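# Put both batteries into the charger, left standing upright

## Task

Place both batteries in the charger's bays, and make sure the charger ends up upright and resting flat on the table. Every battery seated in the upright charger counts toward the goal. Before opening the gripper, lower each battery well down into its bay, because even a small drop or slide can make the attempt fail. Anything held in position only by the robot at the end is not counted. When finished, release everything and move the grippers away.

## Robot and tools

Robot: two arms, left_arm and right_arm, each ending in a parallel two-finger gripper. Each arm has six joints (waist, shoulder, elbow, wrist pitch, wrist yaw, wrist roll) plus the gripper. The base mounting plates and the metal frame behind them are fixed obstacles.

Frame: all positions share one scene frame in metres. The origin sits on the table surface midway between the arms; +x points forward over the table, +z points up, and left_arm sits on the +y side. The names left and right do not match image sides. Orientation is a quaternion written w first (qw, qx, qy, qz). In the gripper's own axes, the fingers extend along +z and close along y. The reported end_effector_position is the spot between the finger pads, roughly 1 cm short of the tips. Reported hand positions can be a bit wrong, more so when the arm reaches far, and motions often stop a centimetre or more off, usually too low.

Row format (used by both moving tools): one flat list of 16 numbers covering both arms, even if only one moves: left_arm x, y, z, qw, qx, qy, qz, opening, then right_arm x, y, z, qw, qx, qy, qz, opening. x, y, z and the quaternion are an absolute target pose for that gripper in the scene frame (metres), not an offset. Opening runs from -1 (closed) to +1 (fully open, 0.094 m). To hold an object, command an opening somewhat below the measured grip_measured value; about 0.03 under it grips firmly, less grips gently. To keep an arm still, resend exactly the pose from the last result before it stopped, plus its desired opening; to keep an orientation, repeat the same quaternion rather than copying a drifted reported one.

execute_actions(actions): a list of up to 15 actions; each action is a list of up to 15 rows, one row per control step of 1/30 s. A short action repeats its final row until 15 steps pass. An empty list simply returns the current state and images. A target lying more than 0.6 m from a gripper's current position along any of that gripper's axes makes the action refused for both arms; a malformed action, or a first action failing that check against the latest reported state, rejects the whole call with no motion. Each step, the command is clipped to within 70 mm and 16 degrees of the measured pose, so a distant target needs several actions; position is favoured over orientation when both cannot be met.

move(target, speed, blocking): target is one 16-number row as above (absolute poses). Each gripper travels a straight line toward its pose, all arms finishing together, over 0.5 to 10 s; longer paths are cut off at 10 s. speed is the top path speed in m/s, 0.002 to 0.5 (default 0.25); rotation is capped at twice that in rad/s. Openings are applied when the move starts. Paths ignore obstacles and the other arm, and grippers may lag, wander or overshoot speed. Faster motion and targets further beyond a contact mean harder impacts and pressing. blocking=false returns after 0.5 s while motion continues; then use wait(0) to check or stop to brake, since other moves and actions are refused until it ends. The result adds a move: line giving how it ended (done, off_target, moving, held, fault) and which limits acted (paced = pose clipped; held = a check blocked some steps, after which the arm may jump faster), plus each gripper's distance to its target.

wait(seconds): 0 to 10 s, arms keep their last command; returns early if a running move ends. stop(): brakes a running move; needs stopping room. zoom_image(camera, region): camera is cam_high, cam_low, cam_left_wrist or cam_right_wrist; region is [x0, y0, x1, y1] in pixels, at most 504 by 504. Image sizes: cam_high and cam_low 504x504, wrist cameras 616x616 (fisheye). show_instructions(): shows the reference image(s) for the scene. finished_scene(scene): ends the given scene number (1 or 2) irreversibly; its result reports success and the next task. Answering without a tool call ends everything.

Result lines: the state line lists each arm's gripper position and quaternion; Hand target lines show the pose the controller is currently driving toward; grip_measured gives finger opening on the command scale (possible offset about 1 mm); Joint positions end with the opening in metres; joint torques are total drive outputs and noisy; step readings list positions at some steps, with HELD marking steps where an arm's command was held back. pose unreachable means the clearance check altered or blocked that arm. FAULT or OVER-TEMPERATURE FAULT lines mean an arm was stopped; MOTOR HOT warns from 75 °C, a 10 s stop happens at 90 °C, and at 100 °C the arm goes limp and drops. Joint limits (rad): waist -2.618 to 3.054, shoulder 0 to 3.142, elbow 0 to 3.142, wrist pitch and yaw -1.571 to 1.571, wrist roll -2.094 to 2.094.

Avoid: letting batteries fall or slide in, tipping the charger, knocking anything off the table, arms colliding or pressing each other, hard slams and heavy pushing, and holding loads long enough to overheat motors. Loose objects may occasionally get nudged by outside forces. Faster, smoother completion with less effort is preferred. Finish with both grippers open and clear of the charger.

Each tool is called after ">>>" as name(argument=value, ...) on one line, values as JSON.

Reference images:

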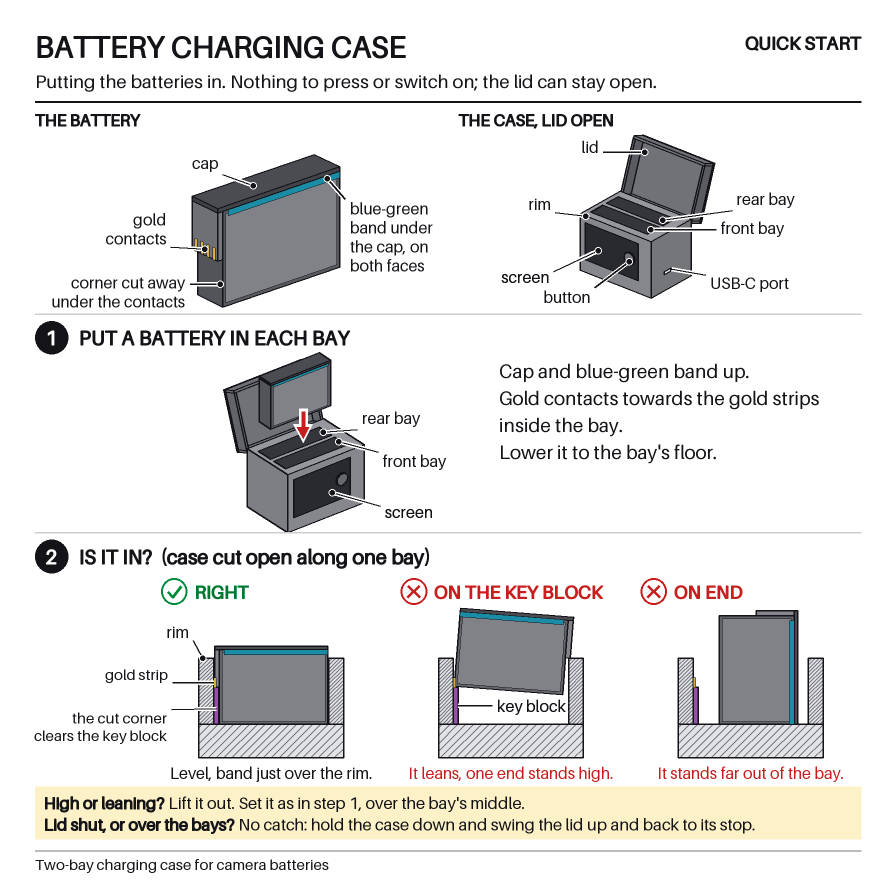

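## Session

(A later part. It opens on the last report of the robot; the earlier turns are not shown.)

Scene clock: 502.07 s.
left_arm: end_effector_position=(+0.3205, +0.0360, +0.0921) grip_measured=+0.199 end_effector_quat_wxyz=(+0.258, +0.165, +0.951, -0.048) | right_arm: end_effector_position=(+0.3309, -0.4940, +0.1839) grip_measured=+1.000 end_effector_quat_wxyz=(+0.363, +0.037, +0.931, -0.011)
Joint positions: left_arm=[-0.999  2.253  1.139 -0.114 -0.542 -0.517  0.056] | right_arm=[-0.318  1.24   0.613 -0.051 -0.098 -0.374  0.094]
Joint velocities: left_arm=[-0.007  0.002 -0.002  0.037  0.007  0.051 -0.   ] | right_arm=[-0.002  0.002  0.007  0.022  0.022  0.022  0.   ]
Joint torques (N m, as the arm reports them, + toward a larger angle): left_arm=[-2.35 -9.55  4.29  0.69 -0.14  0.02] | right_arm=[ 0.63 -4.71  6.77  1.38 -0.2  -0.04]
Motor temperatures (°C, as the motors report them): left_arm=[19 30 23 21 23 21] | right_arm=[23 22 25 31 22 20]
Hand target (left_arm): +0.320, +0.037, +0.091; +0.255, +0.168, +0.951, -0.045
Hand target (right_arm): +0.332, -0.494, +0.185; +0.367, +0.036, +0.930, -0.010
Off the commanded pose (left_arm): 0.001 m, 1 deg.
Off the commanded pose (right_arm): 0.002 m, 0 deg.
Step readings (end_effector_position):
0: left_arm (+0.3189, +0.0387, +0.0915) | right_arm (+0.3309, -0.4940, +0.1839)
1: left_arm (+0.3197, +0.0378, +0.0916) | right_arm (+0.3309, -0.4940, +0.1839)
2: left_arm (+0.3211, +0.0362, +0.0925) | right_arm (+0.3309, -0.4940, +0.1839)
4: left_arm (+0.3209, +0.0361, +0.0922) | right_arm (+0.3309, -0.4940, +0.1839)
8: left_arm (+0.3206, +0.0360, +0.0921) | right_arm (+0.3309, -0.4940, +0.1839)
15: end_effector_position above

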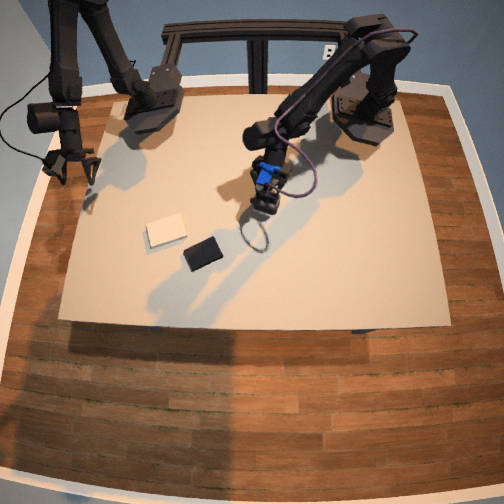

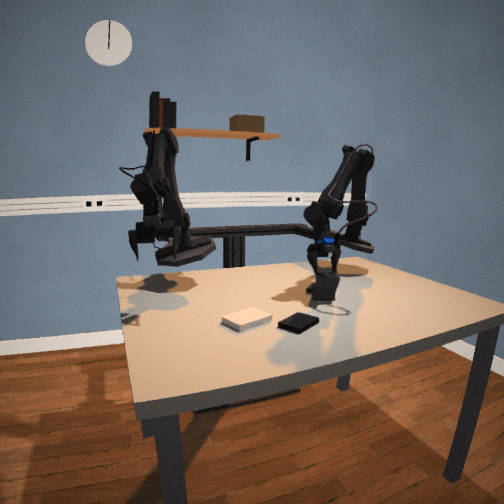

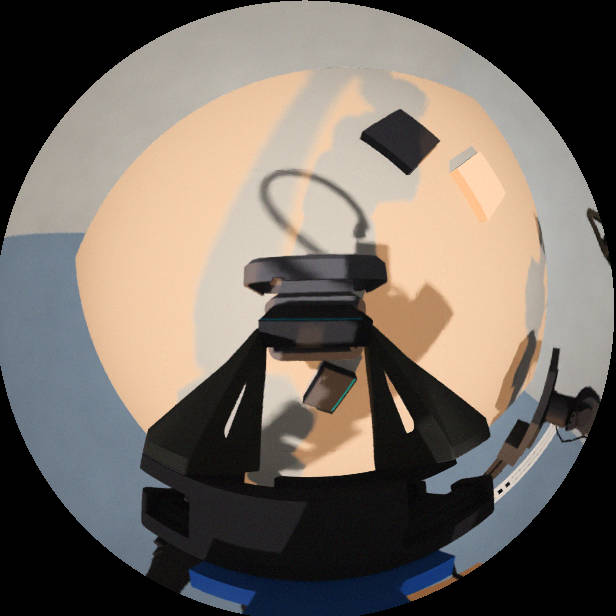

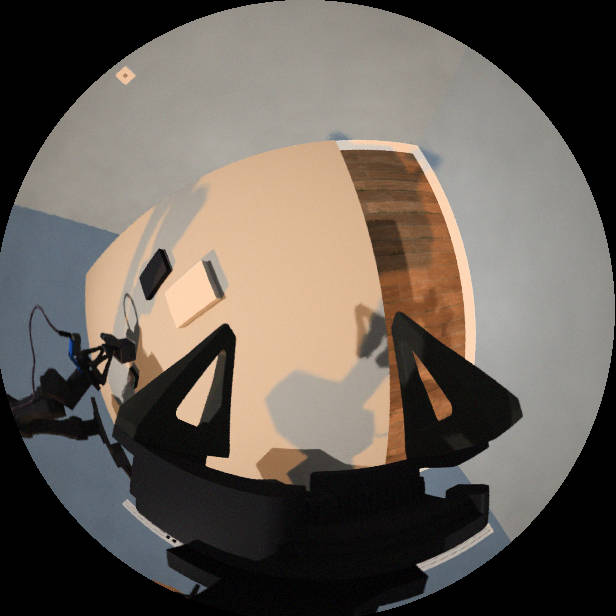

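>>> execute_actions(actions=[[[0.3205,0.036,0.092,0.2574,0.101,0.9606,-0.027,0.17,0.332,-0.494,0.185,0.367,0.036,0.930,-0.010,1],[0.3205,0.036,0.092,0.2558,0.147,0.9547,-0.0394,0.17,0.332,-0.494,0.185,0.367,0.036,0.930,-0.010,1]]])

>>> zoom_image(camera="cam_left_wrist", region=[220, 210, 420, 400])

Scene clock: 506.80 s.
left_arm: end_effector_position=(+0.3210, +0.0368, +0.0915) grip_measured=+0.199 end_effector_quat_wxyz=(+0.257, +0.146, +0.954, -0.048) | right_arm: end_effector_position=(+0.3309, -0.4940, +0.1839) grip_measured=+1.000 end_effector_quat_wxyz=(+0.363, +0.037, +0.931, -0.011)
Joint positions: left_arm=[-1.     2.257  1.146 -0.123 -0.55  -0.559  0.056] | right_arm=[-0.318  1.24   0.613 -0.051 -0.098 -0.374  0.094]
Joint velocities: left_arm=[ 0.022  0.002  0.002 -0.007 -0.022 -0.007  0.   ] | right_arm=[-0.007 -0.012  0.012  0.081 -0.007  0.037  0.   ]
Joint torques (N m, as the arm reports them, + toward a larger angle): left_arm=[-3.04 -9.06  5.05  0.54 -0.22 -0.07] | right_arm=[ 0.88 -4.59  6.7   1.41 -0.18 -0.03]
Motor temperatures (°C, as the motors report them): left_arm=[19 30 23 21 23 21] | right_arm=[23 22 25 31 22 20]
Hand target (left_arm): +0.321, +0.036, +0.092; +0.256, +0.147, +0.955, -0.040
Hand target (right_arm): +0.332, -0.494, +0.185; +0.367, +0.036, +0.930, -0.010
Off the commanded pose (left_arm): 0.001 m, 1 deg.
Off the commanded pose (right_arm): 0.002 m, 0 deg.
Step readings (end_effector_position):
0: left_arm (+0.3205, +0.0360, +0.0921) | right_arm (+0.3309, -0.4940, +0.1839)
1: left_arm (+0.3206, +0.0366, +0.0916) | right_arm (+0.3309, -0.4940, +0.1839)
2: left_arm (+0.3211, +0.0367, +0.0915) | right_arm (+0.3309, -0.4940, +0.1839)
4: left_arm (+0.3211, +0.0366, +0.0916) | right_arm (+0.3309, -0.4940, +0.1839)
8: left_arm (+0.3210, +0.0368, +0.0915) | right_arm (+0.3309, -0.4940, +0.1839)
15: end_effector_position above

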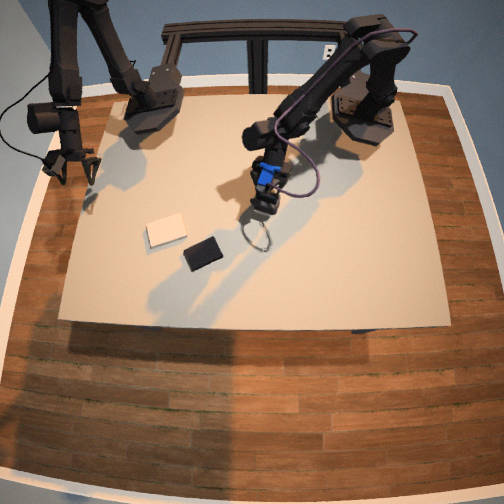

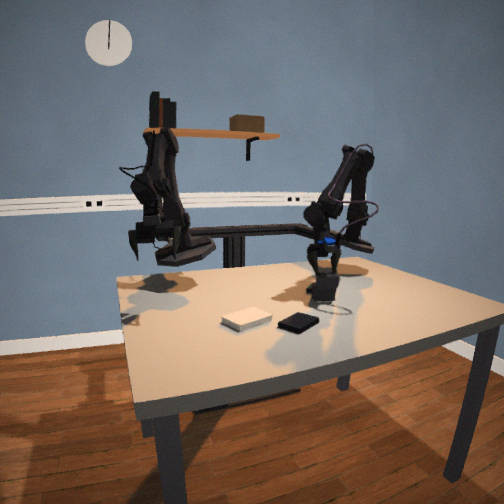

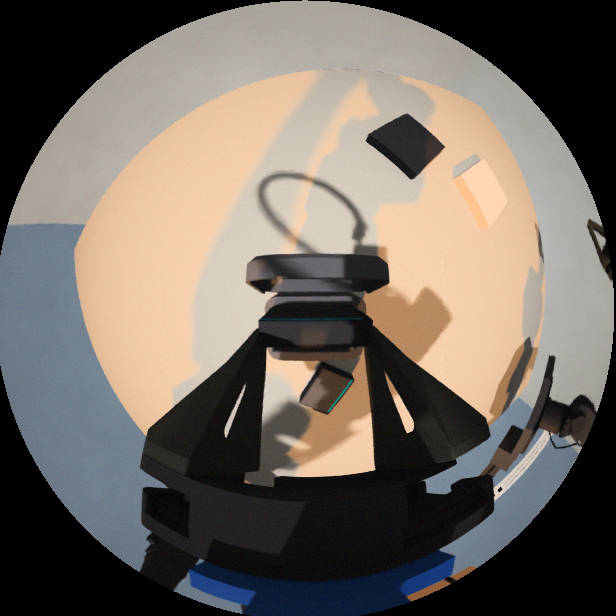

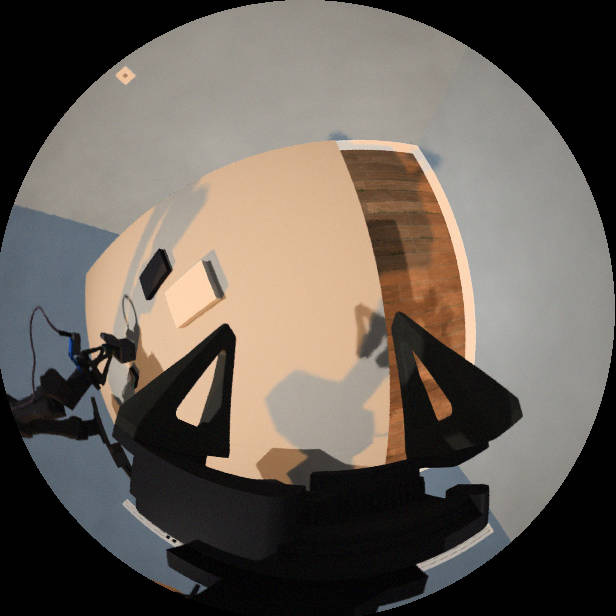

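Region (220, 210, 420, 400) of cam_left_wrist's 616x616 image, scaled by 2.520, with more detail than that image has; it fills the top 479 rows of this view, and the rest is white.

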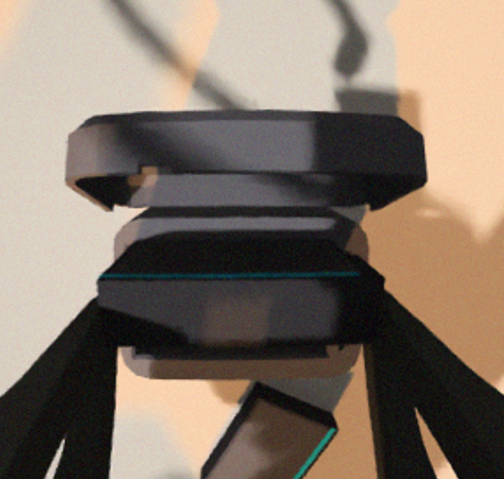

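>>> execute_actions(actions=[[[0.3205,0.0365,0.074,0.2558,0.147,0.9547,-0.0394,0.17,0.332,-0.494,0.185,0.367,0.036,0.930,-0.010,1],[0.3205,0.0365,0.074,0.2558,0.147,0.9547,-0.0394,0.17,0.332,-0.494,0.185,0.367,0.036,0.930,-0.010,1],[0.3205,0.0365,0.085,0.2558,0.147,0.9547,-0.0394,0.17,0.332,-0.494,0.185,0.367,0.036,0.930,-0.010,1]]])

>>> zoom_image(camera="cam_left_wrist", region=[220, 210, 420, 400])

Scene clock: 511.10 s.
left_arm: end_effector_position=(+0.3247, +0.0351, +0.0912) grip_measured=+0.199 end_effector_quat_wxyz=(+0.267, +0.141, +0.952, -0.048) | right_arm: end_effector_position=(+0.3309, -0.4940, +0.1839) grip_measured=+1.000 end_effector_quat_wxyz=(+0.363, +0.037, +0.931, -0.011)
Joint positions: left_arm=[-1.     2.266  1.146 -0.097 -0.566 -0.559  0.056] | right_arm=[-0.318  1.24   0.613 -0.051 -0.098 -0.374  0.094]
Joint velocities: left_arm=[-0.012 -0.002 -0.002 -0.066 -0.066  0.022  0.001] | right_arm=[-0.002  0.007 -0.007 -0.007 -0.022 -0.007  0.   ]
Joint torques (N m, as the arm reports them, + toward a larger angle): left_arm=[-2.69 -8.39  4.65  0.54 -0.11 -0.01] | right_arm=[ 0.77 -4.66  6.87  1.42 -0.22 -0.03]
Motor temperatures (°C, as the motors report them): left_arm=[19 30 23 21 23 21] | right_arm=[23 22 25 31 22 20]
Hand target (left_arm): +0.320, +0.037, +0.085; +0.256, +0.147, +0.955, -0.040
Hand target (right_arm): +0.332, -0.494, +0.185; +0.367, +0.036, +0.930, -0.010
Off the commanded pose (left_arm): 0.008 m, 2 deg.
Off the commanded pose (right_arm): 0.002 m, 0 deg.
Step readings (end_effector_position):
0: left_arm (+0.3210, +0.0368, +0.0915) | right_arm (+0.3309, -0.4940, +0.1839)
1: left_arm (+0.3213, +0.0366, +0.0906) | right_arm (+0.3309, -0.4940, +0.1839)
2: left_arm (+0.3230, +0.0358, +0.0904) | right_arm (+0.3309, -0.4940, +0.1839)
4: left_arm (+0.3247, +0.0351, +0.0912) | right_arm (+0.3309, -0.4940, +0.1839)
8: left_arm (+0.3247, +0.0351, +0.0912) | right_arm (+0.3309, -0.4940, +0.1839)
15: end_effector_position above

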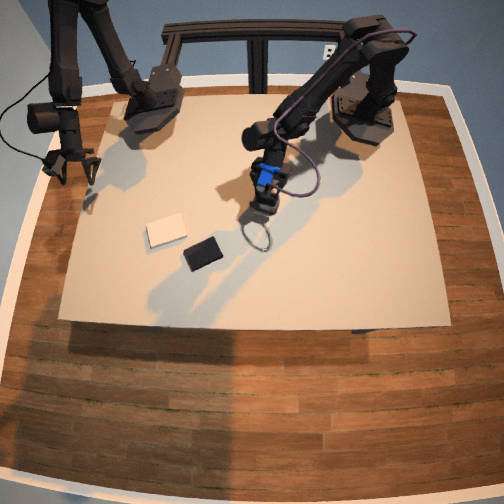

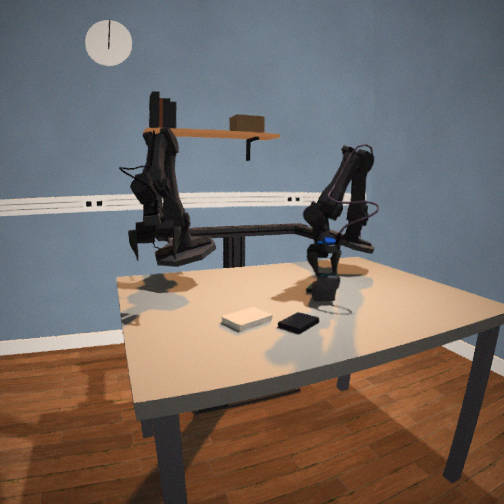

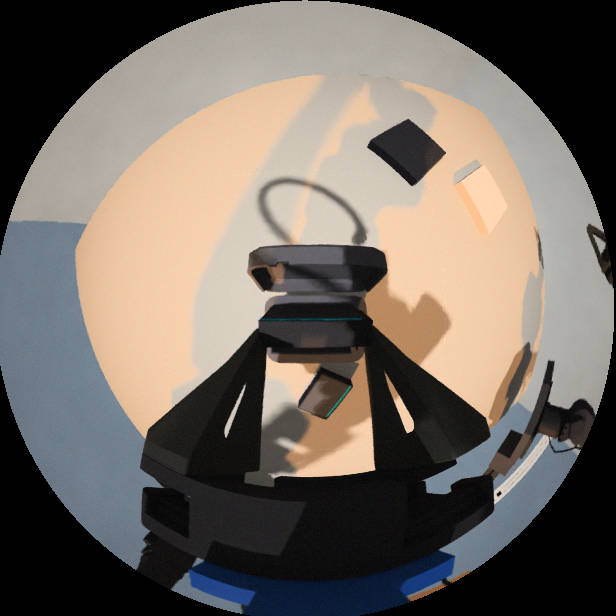

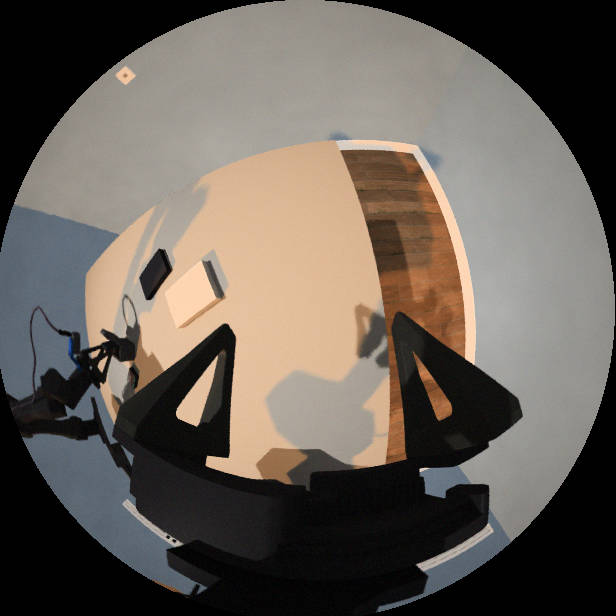

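Region (220, 210, 420, 400) of cam_left_wrist's 616x616 image, scaled by 2.520, with more detail than that image has; it fills the top 479 rows of this view, and the rest is white.

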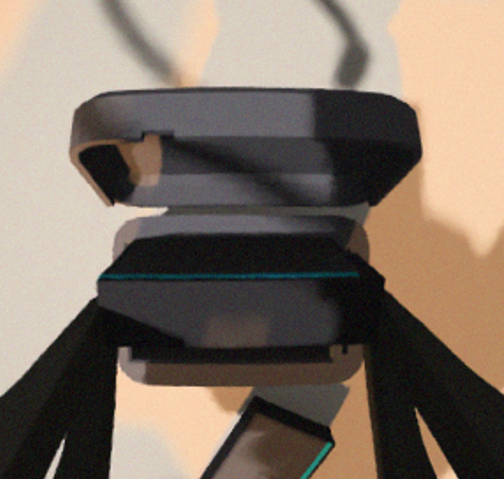

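>>> zoom_image(camera="cam_left_wrist", region=[250, 270, 390, 380])

>>> zoom_image(camera="cam_high", region=[240, 170, 300, 230])

Region (250, 270, 390, 380) of cam_left_wrist's 616x616 image, scaled by 3.600, with more detail than that image has; it fills the top 396 rows of this view, and the rest is white.

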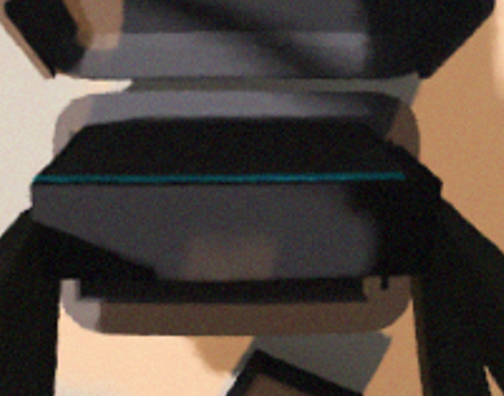

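Region (240, 170, 300, 230) of cam_high's 504x504 image, scaled by 8.400, with more detail than that image has.

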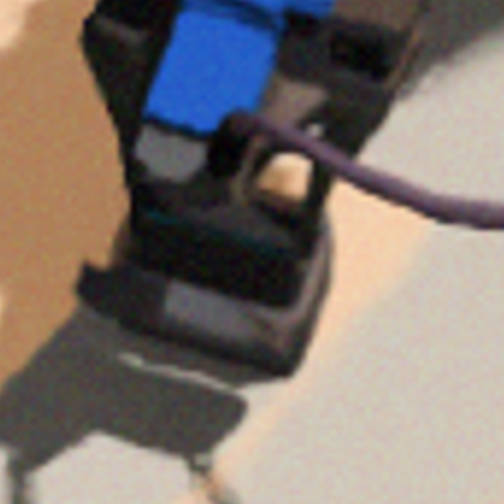

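>>> execute_actions(actions=[[[0.3225,0.036,0.115,0.2558,0.147,0.9547,-0.0394,0.17,0.332,-0.494,0.185,0.367,0.036,0.930,-0.010,1],[0.3225,0.036,0.115,0.2558,0.147,0.9547,-0.0394,0.17,0.332,-0.494,0.185,0.367,0.036,0.930,-0.010,1],[0.3225,0.036,0.115,0.2558,0.147,0.9547,-0.0394,0.17,0.332,-0.494,0.185,0.367,0.036,0.930,-0.010,1],[0.3225,0.036,0.115,0.2558,0.147,0.9547,-0.0394,0.17,0.332,-0.494,0.185,0.367,0.036,0.930,-0.010,1],[0.3225,0.036,0.096,0.2558,0.147,0.9547,-0.0394,0.17,0.332,-0.494,0.185,0.367,0.036,0.930,-0.010,1]]])

>>> zoom_image(camera="cam_left_wrist", region=[250, 270, 390, 380])

Scene clock: 546.70 s.
left_arm: end_effector_position=(+0.3196, +0.0422, +0.0913) grip_measured=+0.199 end_effector_quat_wxyz=(+0.250, +0.149, +0.956, -0.034) | right_arm: end_effector_position=(+0.3309, -0.4940, +0.1839) grip_measured=+1.000 end_effector_quat_wxyz=(+0.363, +0.037, +0.931, -0.011)
Joint positions: left_arm=[-1.     2.255  1.155 -0.167 -0.56  -0.564  0.056] | right_arm=[-0.318  1.24   0.613 -0.051 -0.098 -0.374  0.094]
Joint velocities: left_arm=[ 0.007 -0.002  0.002  0.022 -0.066 -0.007 -0.001] | right_arm=[-0.002  0.002 -0.012 -0.037 -0.007 -0.037  0.   ]
Joint torques (N m, as the arm reports them, + toward a larger angle): left_arm=[-2.85 -9.66  5.03  0.7  -0.18 -0.01] | right_arm=[ 0.7  -4.57  6.84  1.42 -0.22 -0.01]
Motor temperatures (°C, as the motors report them): left_arm=[19 29 23 21 23 21] | right_arm=[23 22 25 32 22 20]
Hand target (left_arm): +0.322, +0.036, +0.096; +0.256, +0.147, +0.955, -0.039
Hand target (right_arm): +0.332, -0.494, +0.185; +0.367, +0.036, +0.930, -0.010
Off the commanded pose (left_arm): 0.008 m, 1 deg.
Off the commanded pose (right_arm): 0.002 m, 0 deg.
Step readings (end_effector_position):
0: left_arm (+0.3247, +0.0351, +0.0912) | right_arm (+0.3309, -0.4940, +0.1839)
1: left_arm (+0.3245, +0.0355, +0.0924) | right_arm (+0.3309, -0.4940, +0.1839)
2: left_arm (+0.3232, +0.0372, +0.0934) | right_arm (+0.3309, -0.4940, +0.1839)
4: left_arm (+0.3217, +0.0411, +0.0959) | right_arm (+0.3309, -0.4940, +0.1839)
8: left_arm (+0.3202, +0.0419, +0.0928) | right_arm (+0.3309, -0.4940, +0.1839)
15: end_effector_position above

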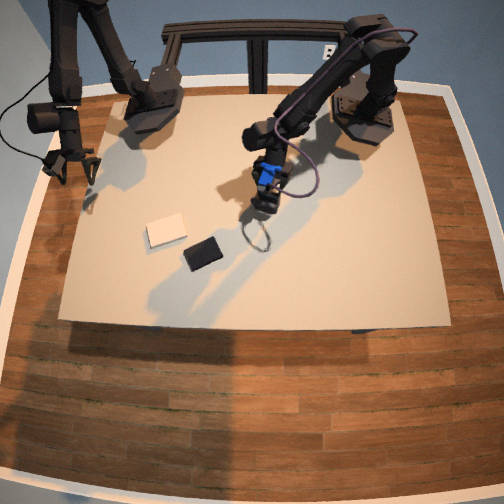

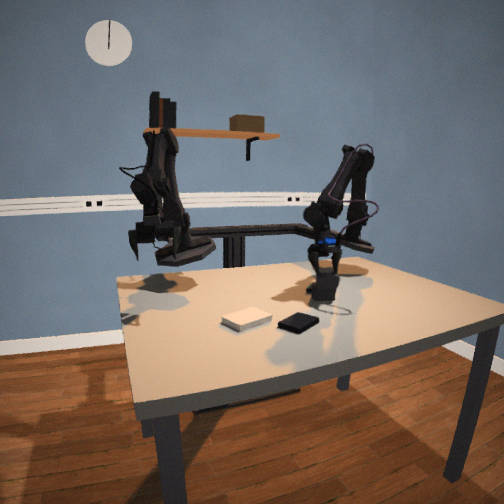

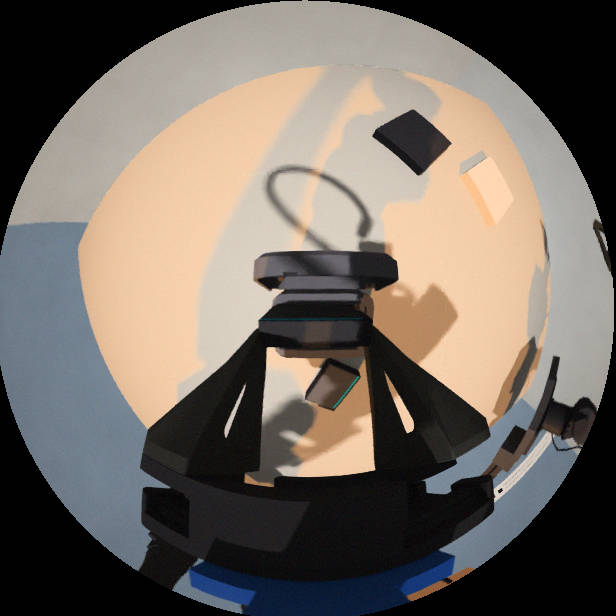

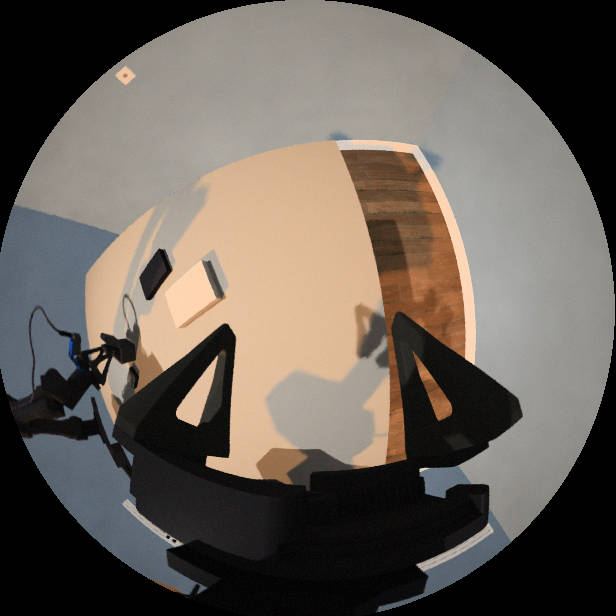

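Region (250, 270, 390, 380) of cam_left_wrist's 616x616 image, scaled by 3.600, with more detail than that image has; it fills the top 396 rows of this view, and the rest is white.

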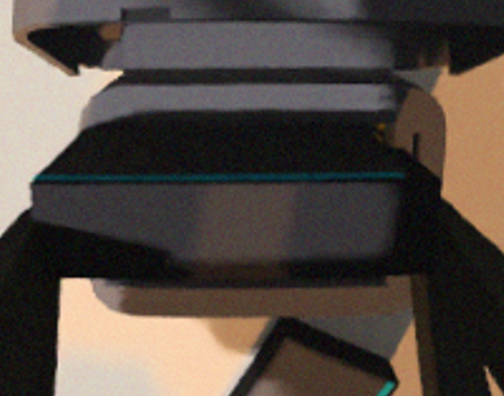

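>>> move(target=[0.3225,0.036,0.096,0.2558,0.147,0.9547,-0.0394,0.17,0.285,-0.10,0.07,0.340,-0.539,0.728,0.251,0.0], speed=0.3)

Scene clock: 587.93 s.
left_arm: end_effector_position=(+0.3196, +0.0422, +0.0913) grip_measured=+0.199 end_effector_quat_wxyz=(+0.250, +0.149, +0.956, -0.034) | right_arm: end_effector_position=(+0.2736, -0.1161, +0.0623) grip_measured=+0.002 end_effector_quat_wxyz=(+0.317, -0.536, +0.746, +0.238)
Joint positions: left_arm=[-1.     2.255  1.155 -0.167 -0.56  -0.564  0.056] | right_arm=[ 0.537  2.112  0.631  0.458 -0.335 -0.776  0.047]
Joint velocities: left_arm=[ 0.017  0.002 -0.002  0.037  0.022 -0.037 -0.   ] | right_arm=[-0.012 -0.002  0.002 -0.022 -0.037 -0.022  0.   ]
Joint torques (N m, as the arm reports them, + toward a larger angle): left_arm=[-2.93 -9.78  5.01  0.75 -0.15  0.01] | right_arm=[ 3.27 -6.97  6.14  1.29 -0.5  -0.11]
Motor temperatures (°C, as the motors report them): left_arm=[19 30 24 22 23 21] | right_arm=[23 22 25 32 22 20]
Hand target (left_arm): +0.322, +0.036, +0.096; +0.256, +0.147, +0.955, -0.040
Hand target (right_arm): +0.282, -0.105, +0.071; +0.337, -0.543, +0.729, +0.244
Off the commanded pose (left_arm): 0.008 m, 1 deg.
Off the commanded pose (right_arm): 0.021 m, 4 deg.
move: off_target (right_arm)

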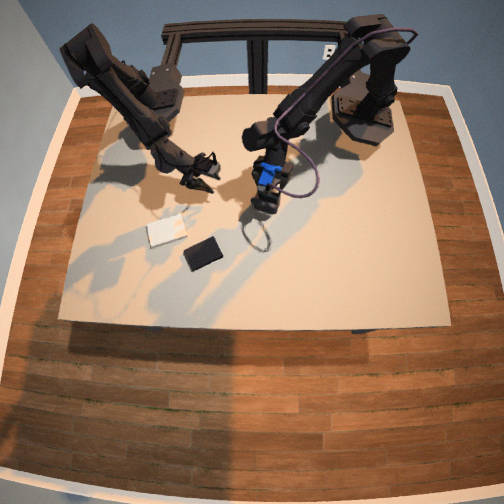

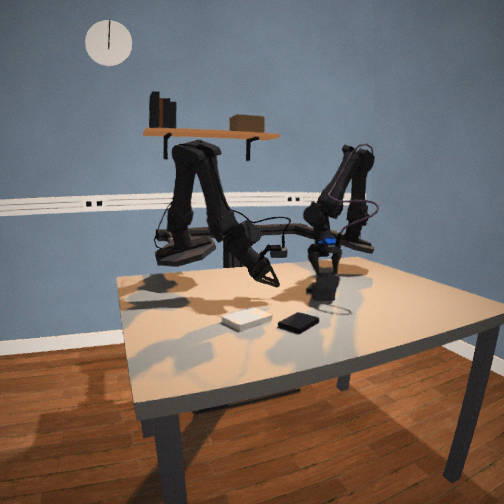

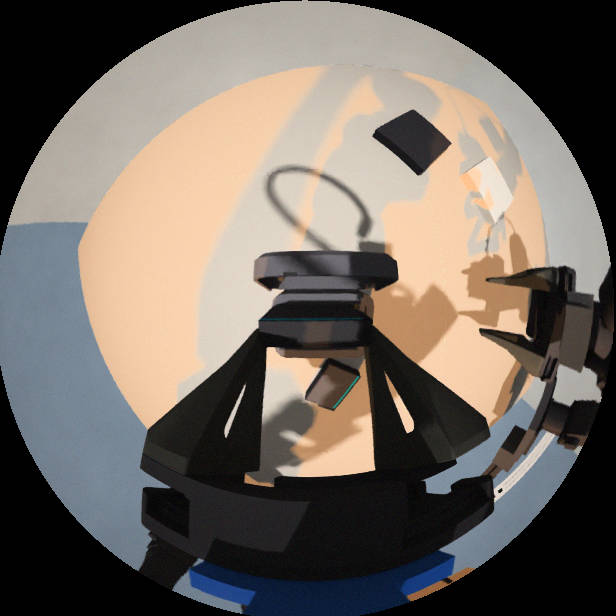

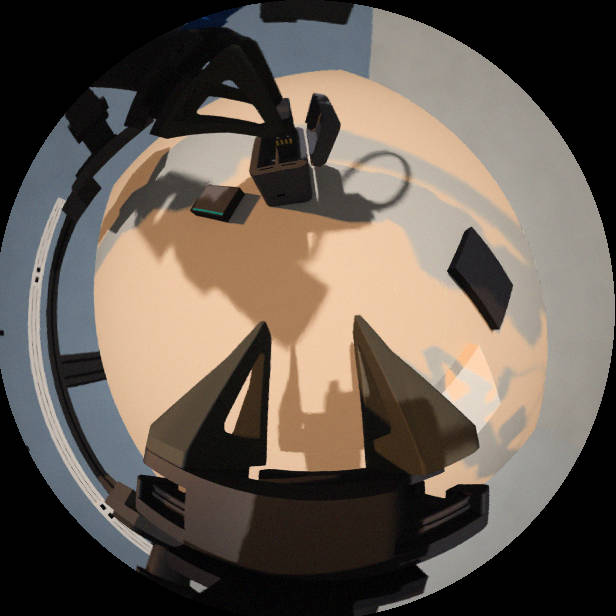

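>>> move(target=[0.3225,0.036,0.096,0.2558,0.147,0.9547,-0.0394,0.17,0.305,-0.065,0.045,0.340,-0.539,0.728,0.251,0.0], speed=0.1)

>>> zoom_image(camera="cam_right_wrist", region=[220, 60, 380, 220])

Scene clock: 591.70 s.
left_arm: end_effector_position=(+0.3196, +0.0422, +0.0913) grip_measured=+0.199 end_effector_quat_wxyz=(+0.250, +0.149, +0.956, -0.034) | right_arm: end_effector_position=(+0.2951, -0.0790, +0.0342) grip_measured=+0.002 end_effector_quat_wxyz=(+0.317, -0.540, +0.741, +0.245)
Joint positions: left_arm=[-1.     2.255  1.155 -0.167 -0.56  -0.564  0.056] | right_arm=[ 0.578  2.316  0.807  0.494 -0.33  -0.747  0.047]
Joint velocities: left_arm=[ 0.002  0.002 -0.017 -0.022 -0.022 -0.051  0.   ] | right_arm=[-0.002 -0.007 -0.007 -0.022  0.007 -0.066  0.001]
Joint torques (N m, as the arm reports them, + toward a larger angle): left_arm=[-2.83 -9.67  5.03  0.72 -0.13  0.01] | right_arm=[ 4.15 -8.31  6.03  1.43 -0.42  0.06]
Motor temperatures (°C, as the motors report them): left_arm=[19 30 24 22 23 21] | right_arm=[23 22 25 32 22 20]
Hand target (left_arm): +0.322, +0.036, +0.096; +0.256, +0.147, +0.955, -0.040
Hand target (right_arm): +0.305, -0.066, +0.045; +0.340, -0.540, +0.728, +0.250
Off the commanded pose (left_arm): 0.008 m, 1 deg.
Off the commanded pose (right_arm): 0.020 m, 3 deg.
move: off_target (right_arm)

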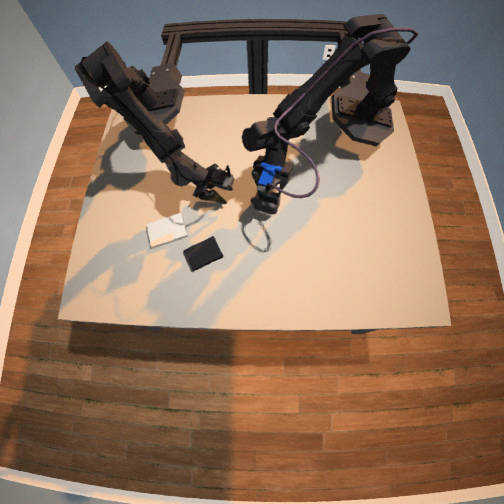

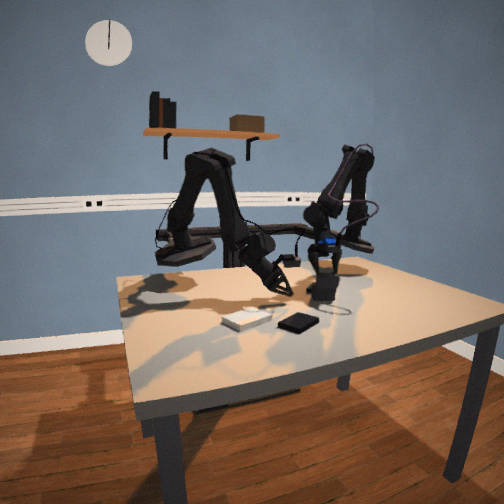

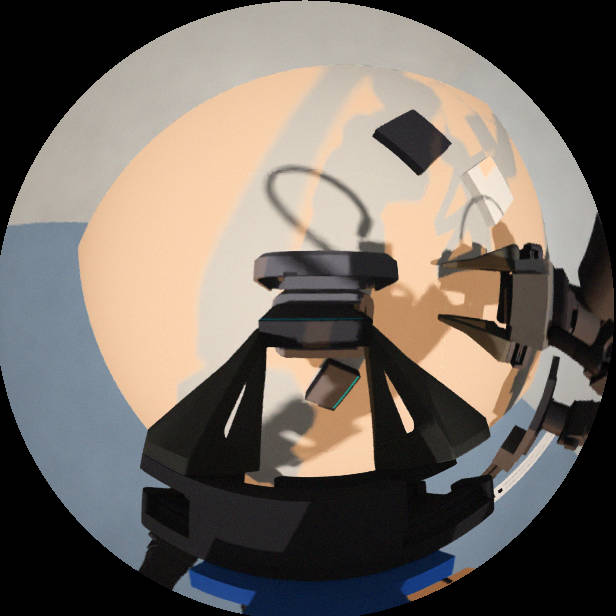

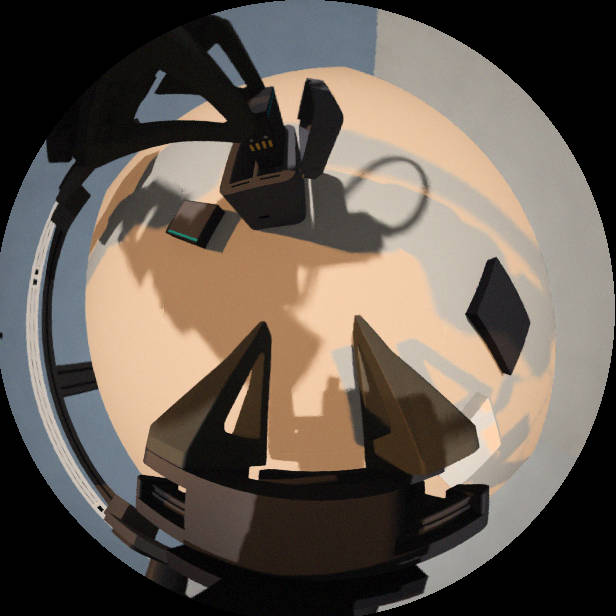

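Region (220, 60, 380, 220) of cam_right_wrist's 616x616 image, scaled by 3.150, with more detail than that image has.

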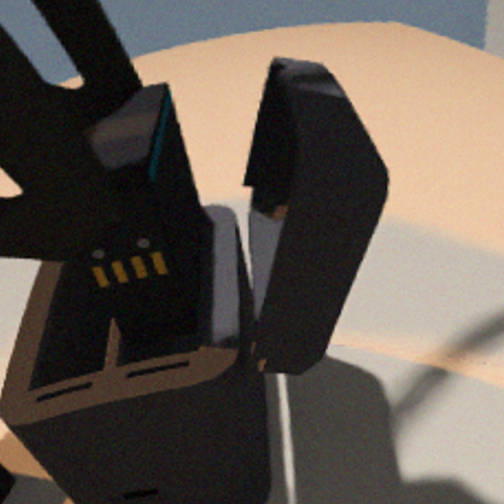

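>>> move(target=[0.3196,0.0422,0.108,0.2558,0.147,0.9547,-0.0394,0.17,0.305,-0.065,0.045,0.340,-0.539,0.728,0.251,0.0], speed=0.04)

>>> move(target=[0.325,0.033,0.108,0.2558,0.147,0.9547,-0.0394,0.17,0.305,-0.065,0.045,0.340,-0.539,0.728,0.251,0.0], speed=0.03)

>>> zoom_image(camera="cam_right_wrist", region=[220, 60, 380, 220])

>>> zoom_image(camera="cam_left_wrist", region=[220, 210, 420, 400])

Scene clock: 604.00 s.
left_arm: end_effector_position=(+0.3189, +0.0448, +0.0956) grip_measured=+0.199 end_effector_quat_wxyz=(+0.247, +0.150, +0.957, -0.032) | right_arm: end_effector_position=(+0.2957, -0.0793, +0.0340) grip_measured=+0.002 end_effector_quat_wxyz=(+0.317, -0.539, +0.742, +0.243)
Joint positions: left_arm=[-1.     2.239  1.155 -0.193 -0.558 -0.566  0.056] | right_arm=[ 0.578  2.316  0.807  0.495 -0.326 -0.745  0.047]
Joint velocities: left_arm=[-0.007  0.007 -0.012 -0.051 -0.007  0.022  0.001] | right_arm=[ 0.002 -0.002 -0.017 -0.051  0.037 -0.022 -0.   ]
Joint torques (N m, as the arm reports them, + toward a larger angle): left_arm=[ -3.2  -12.21   3.87   0.69  -0.18  -0.02] | right_arm=[ 4.25 -8.34  6.12  1.39 -0.5   0.03]
Motor temperatures (°C, as the motors report them): left_arm=[19 30 24 22 23 21] | right_arm=[23 23 24 32 22 20]
Hand target (left_arm): +0.320, +0.042, +0.108; +0.256, +0.147, +0.955, -0.040
Hand target (right_arm): +0.305, -0.065, +0.045; +0.340, -0.540, +0.728, +0.251
Off the commanded pose (left_arm): 0.013 m, 1 deg.
Off the commanded pose (right_arm): 0.020 m, 3 deg.
move: off_target (left_arm, right_arm)

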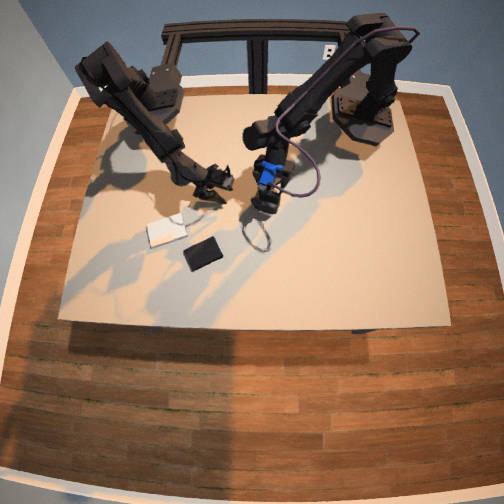

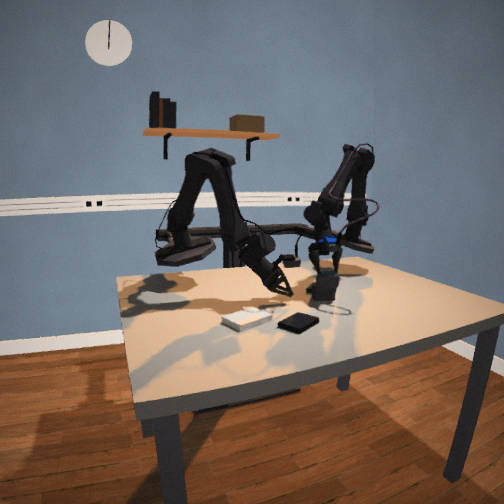

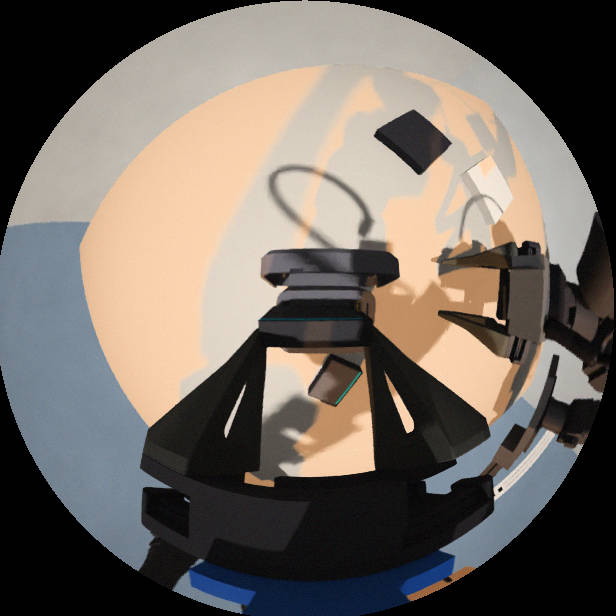

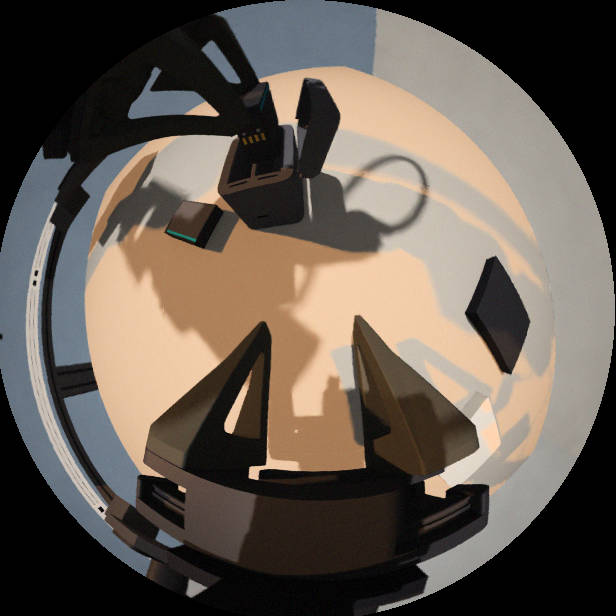

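Scene clock: 605.27 s.
left_arm: end_effector_position=(+0.3200, +0.0434, +0.0983) grip_measured=+0.199 end_effector_quat_wxyz=(+0.244, +0.152, +0.957, -0.031) | right_arm: end_effector_position=(+0.2959, -0.0796, +0.0338) grip_measured=+0.002 end_effector_quat_wxyz=(+0.317, -0.538, +0.742, +0.242)
Joint positions: left_arm=[-1.     2.239  1.173 -0.217 -0.555 -0.566  0.056] | right_arm=[ 0.578  2.316  0.807  0.495 -0.324 -0.745  0.047]
Joint velocities: left_arm=[-0.007 -0.012 -0.002  0.037  0.007 -0.037  0.   ] | right_arm=[ 0.007 -0.002 -0.002 -0.037 -0.051 -0.037 -0.001]
Joint torques (N m, as the arm reports them, + toward a larger angle): left_arm=[-3.3  -9.82  5.85  0.69 -0.19 -0.08] | right_arm=[ 4.2  -8.37  6.12  1.41 -0.51  0.06]
Motor temperatures (°C, as the motors report them): left_arm=[19 30 24 22 23 21] | right_arm=[23 23 24 32 22 20]
Hand target (left_arm): +0.325, +0.033, +0.108; +0.256, +0.147, +0.955, -0.040
Hand target (right_arm): +0.305, -0.066, +0.045; +0.340, -0.540, +0.728, +0.251
Off the commanded pose (left_arm): 0.015 m, 2 deg.
Off the commanded pose (right_arm): 0.021 m, 3 deg.
move: off_target (left_arm, right_arm)

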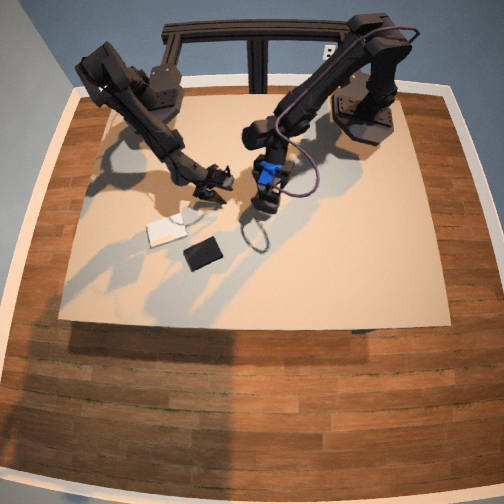

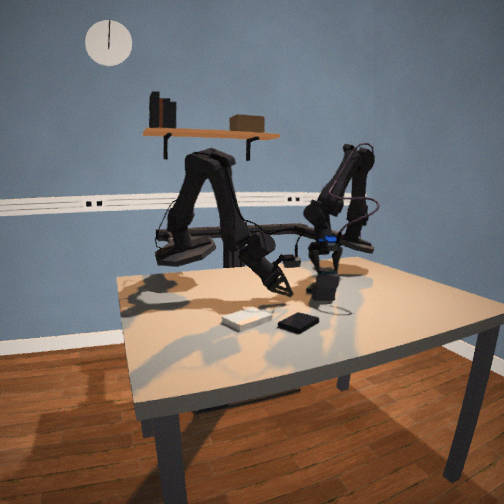

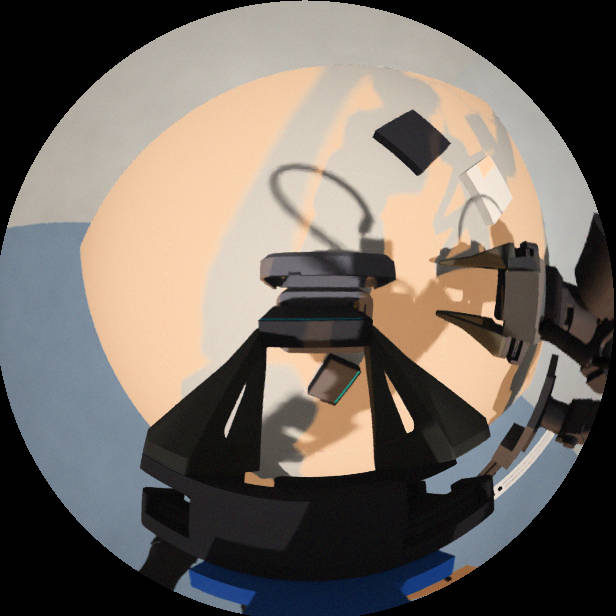

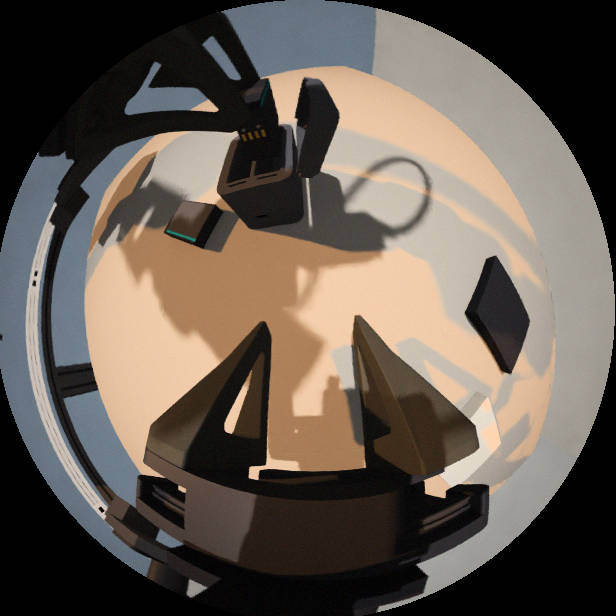

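Region (220, 60, 380, 220) of cam_right_wrist's 616x616 image, scaled by 3.150, with more detail than that image has.

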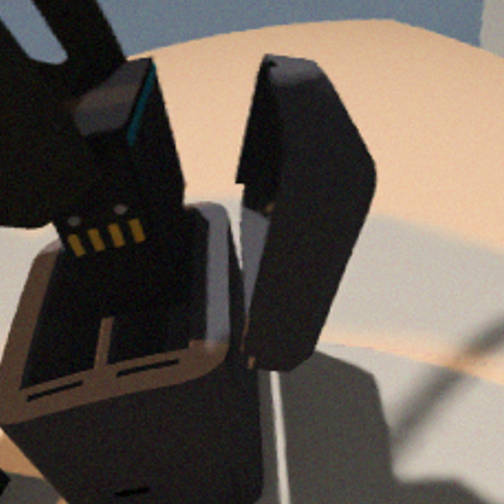

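Region (220, 210, 420, 400) of cam_left_wrist's 616x616 image, scaled by 2.520, with more detail than that image has; it fills the top 479 rows of this view, and the rest is white.

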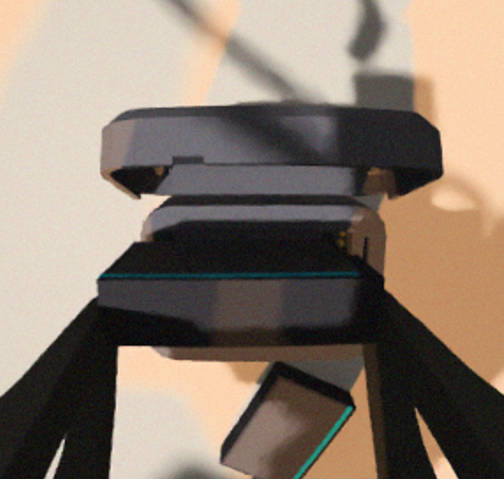

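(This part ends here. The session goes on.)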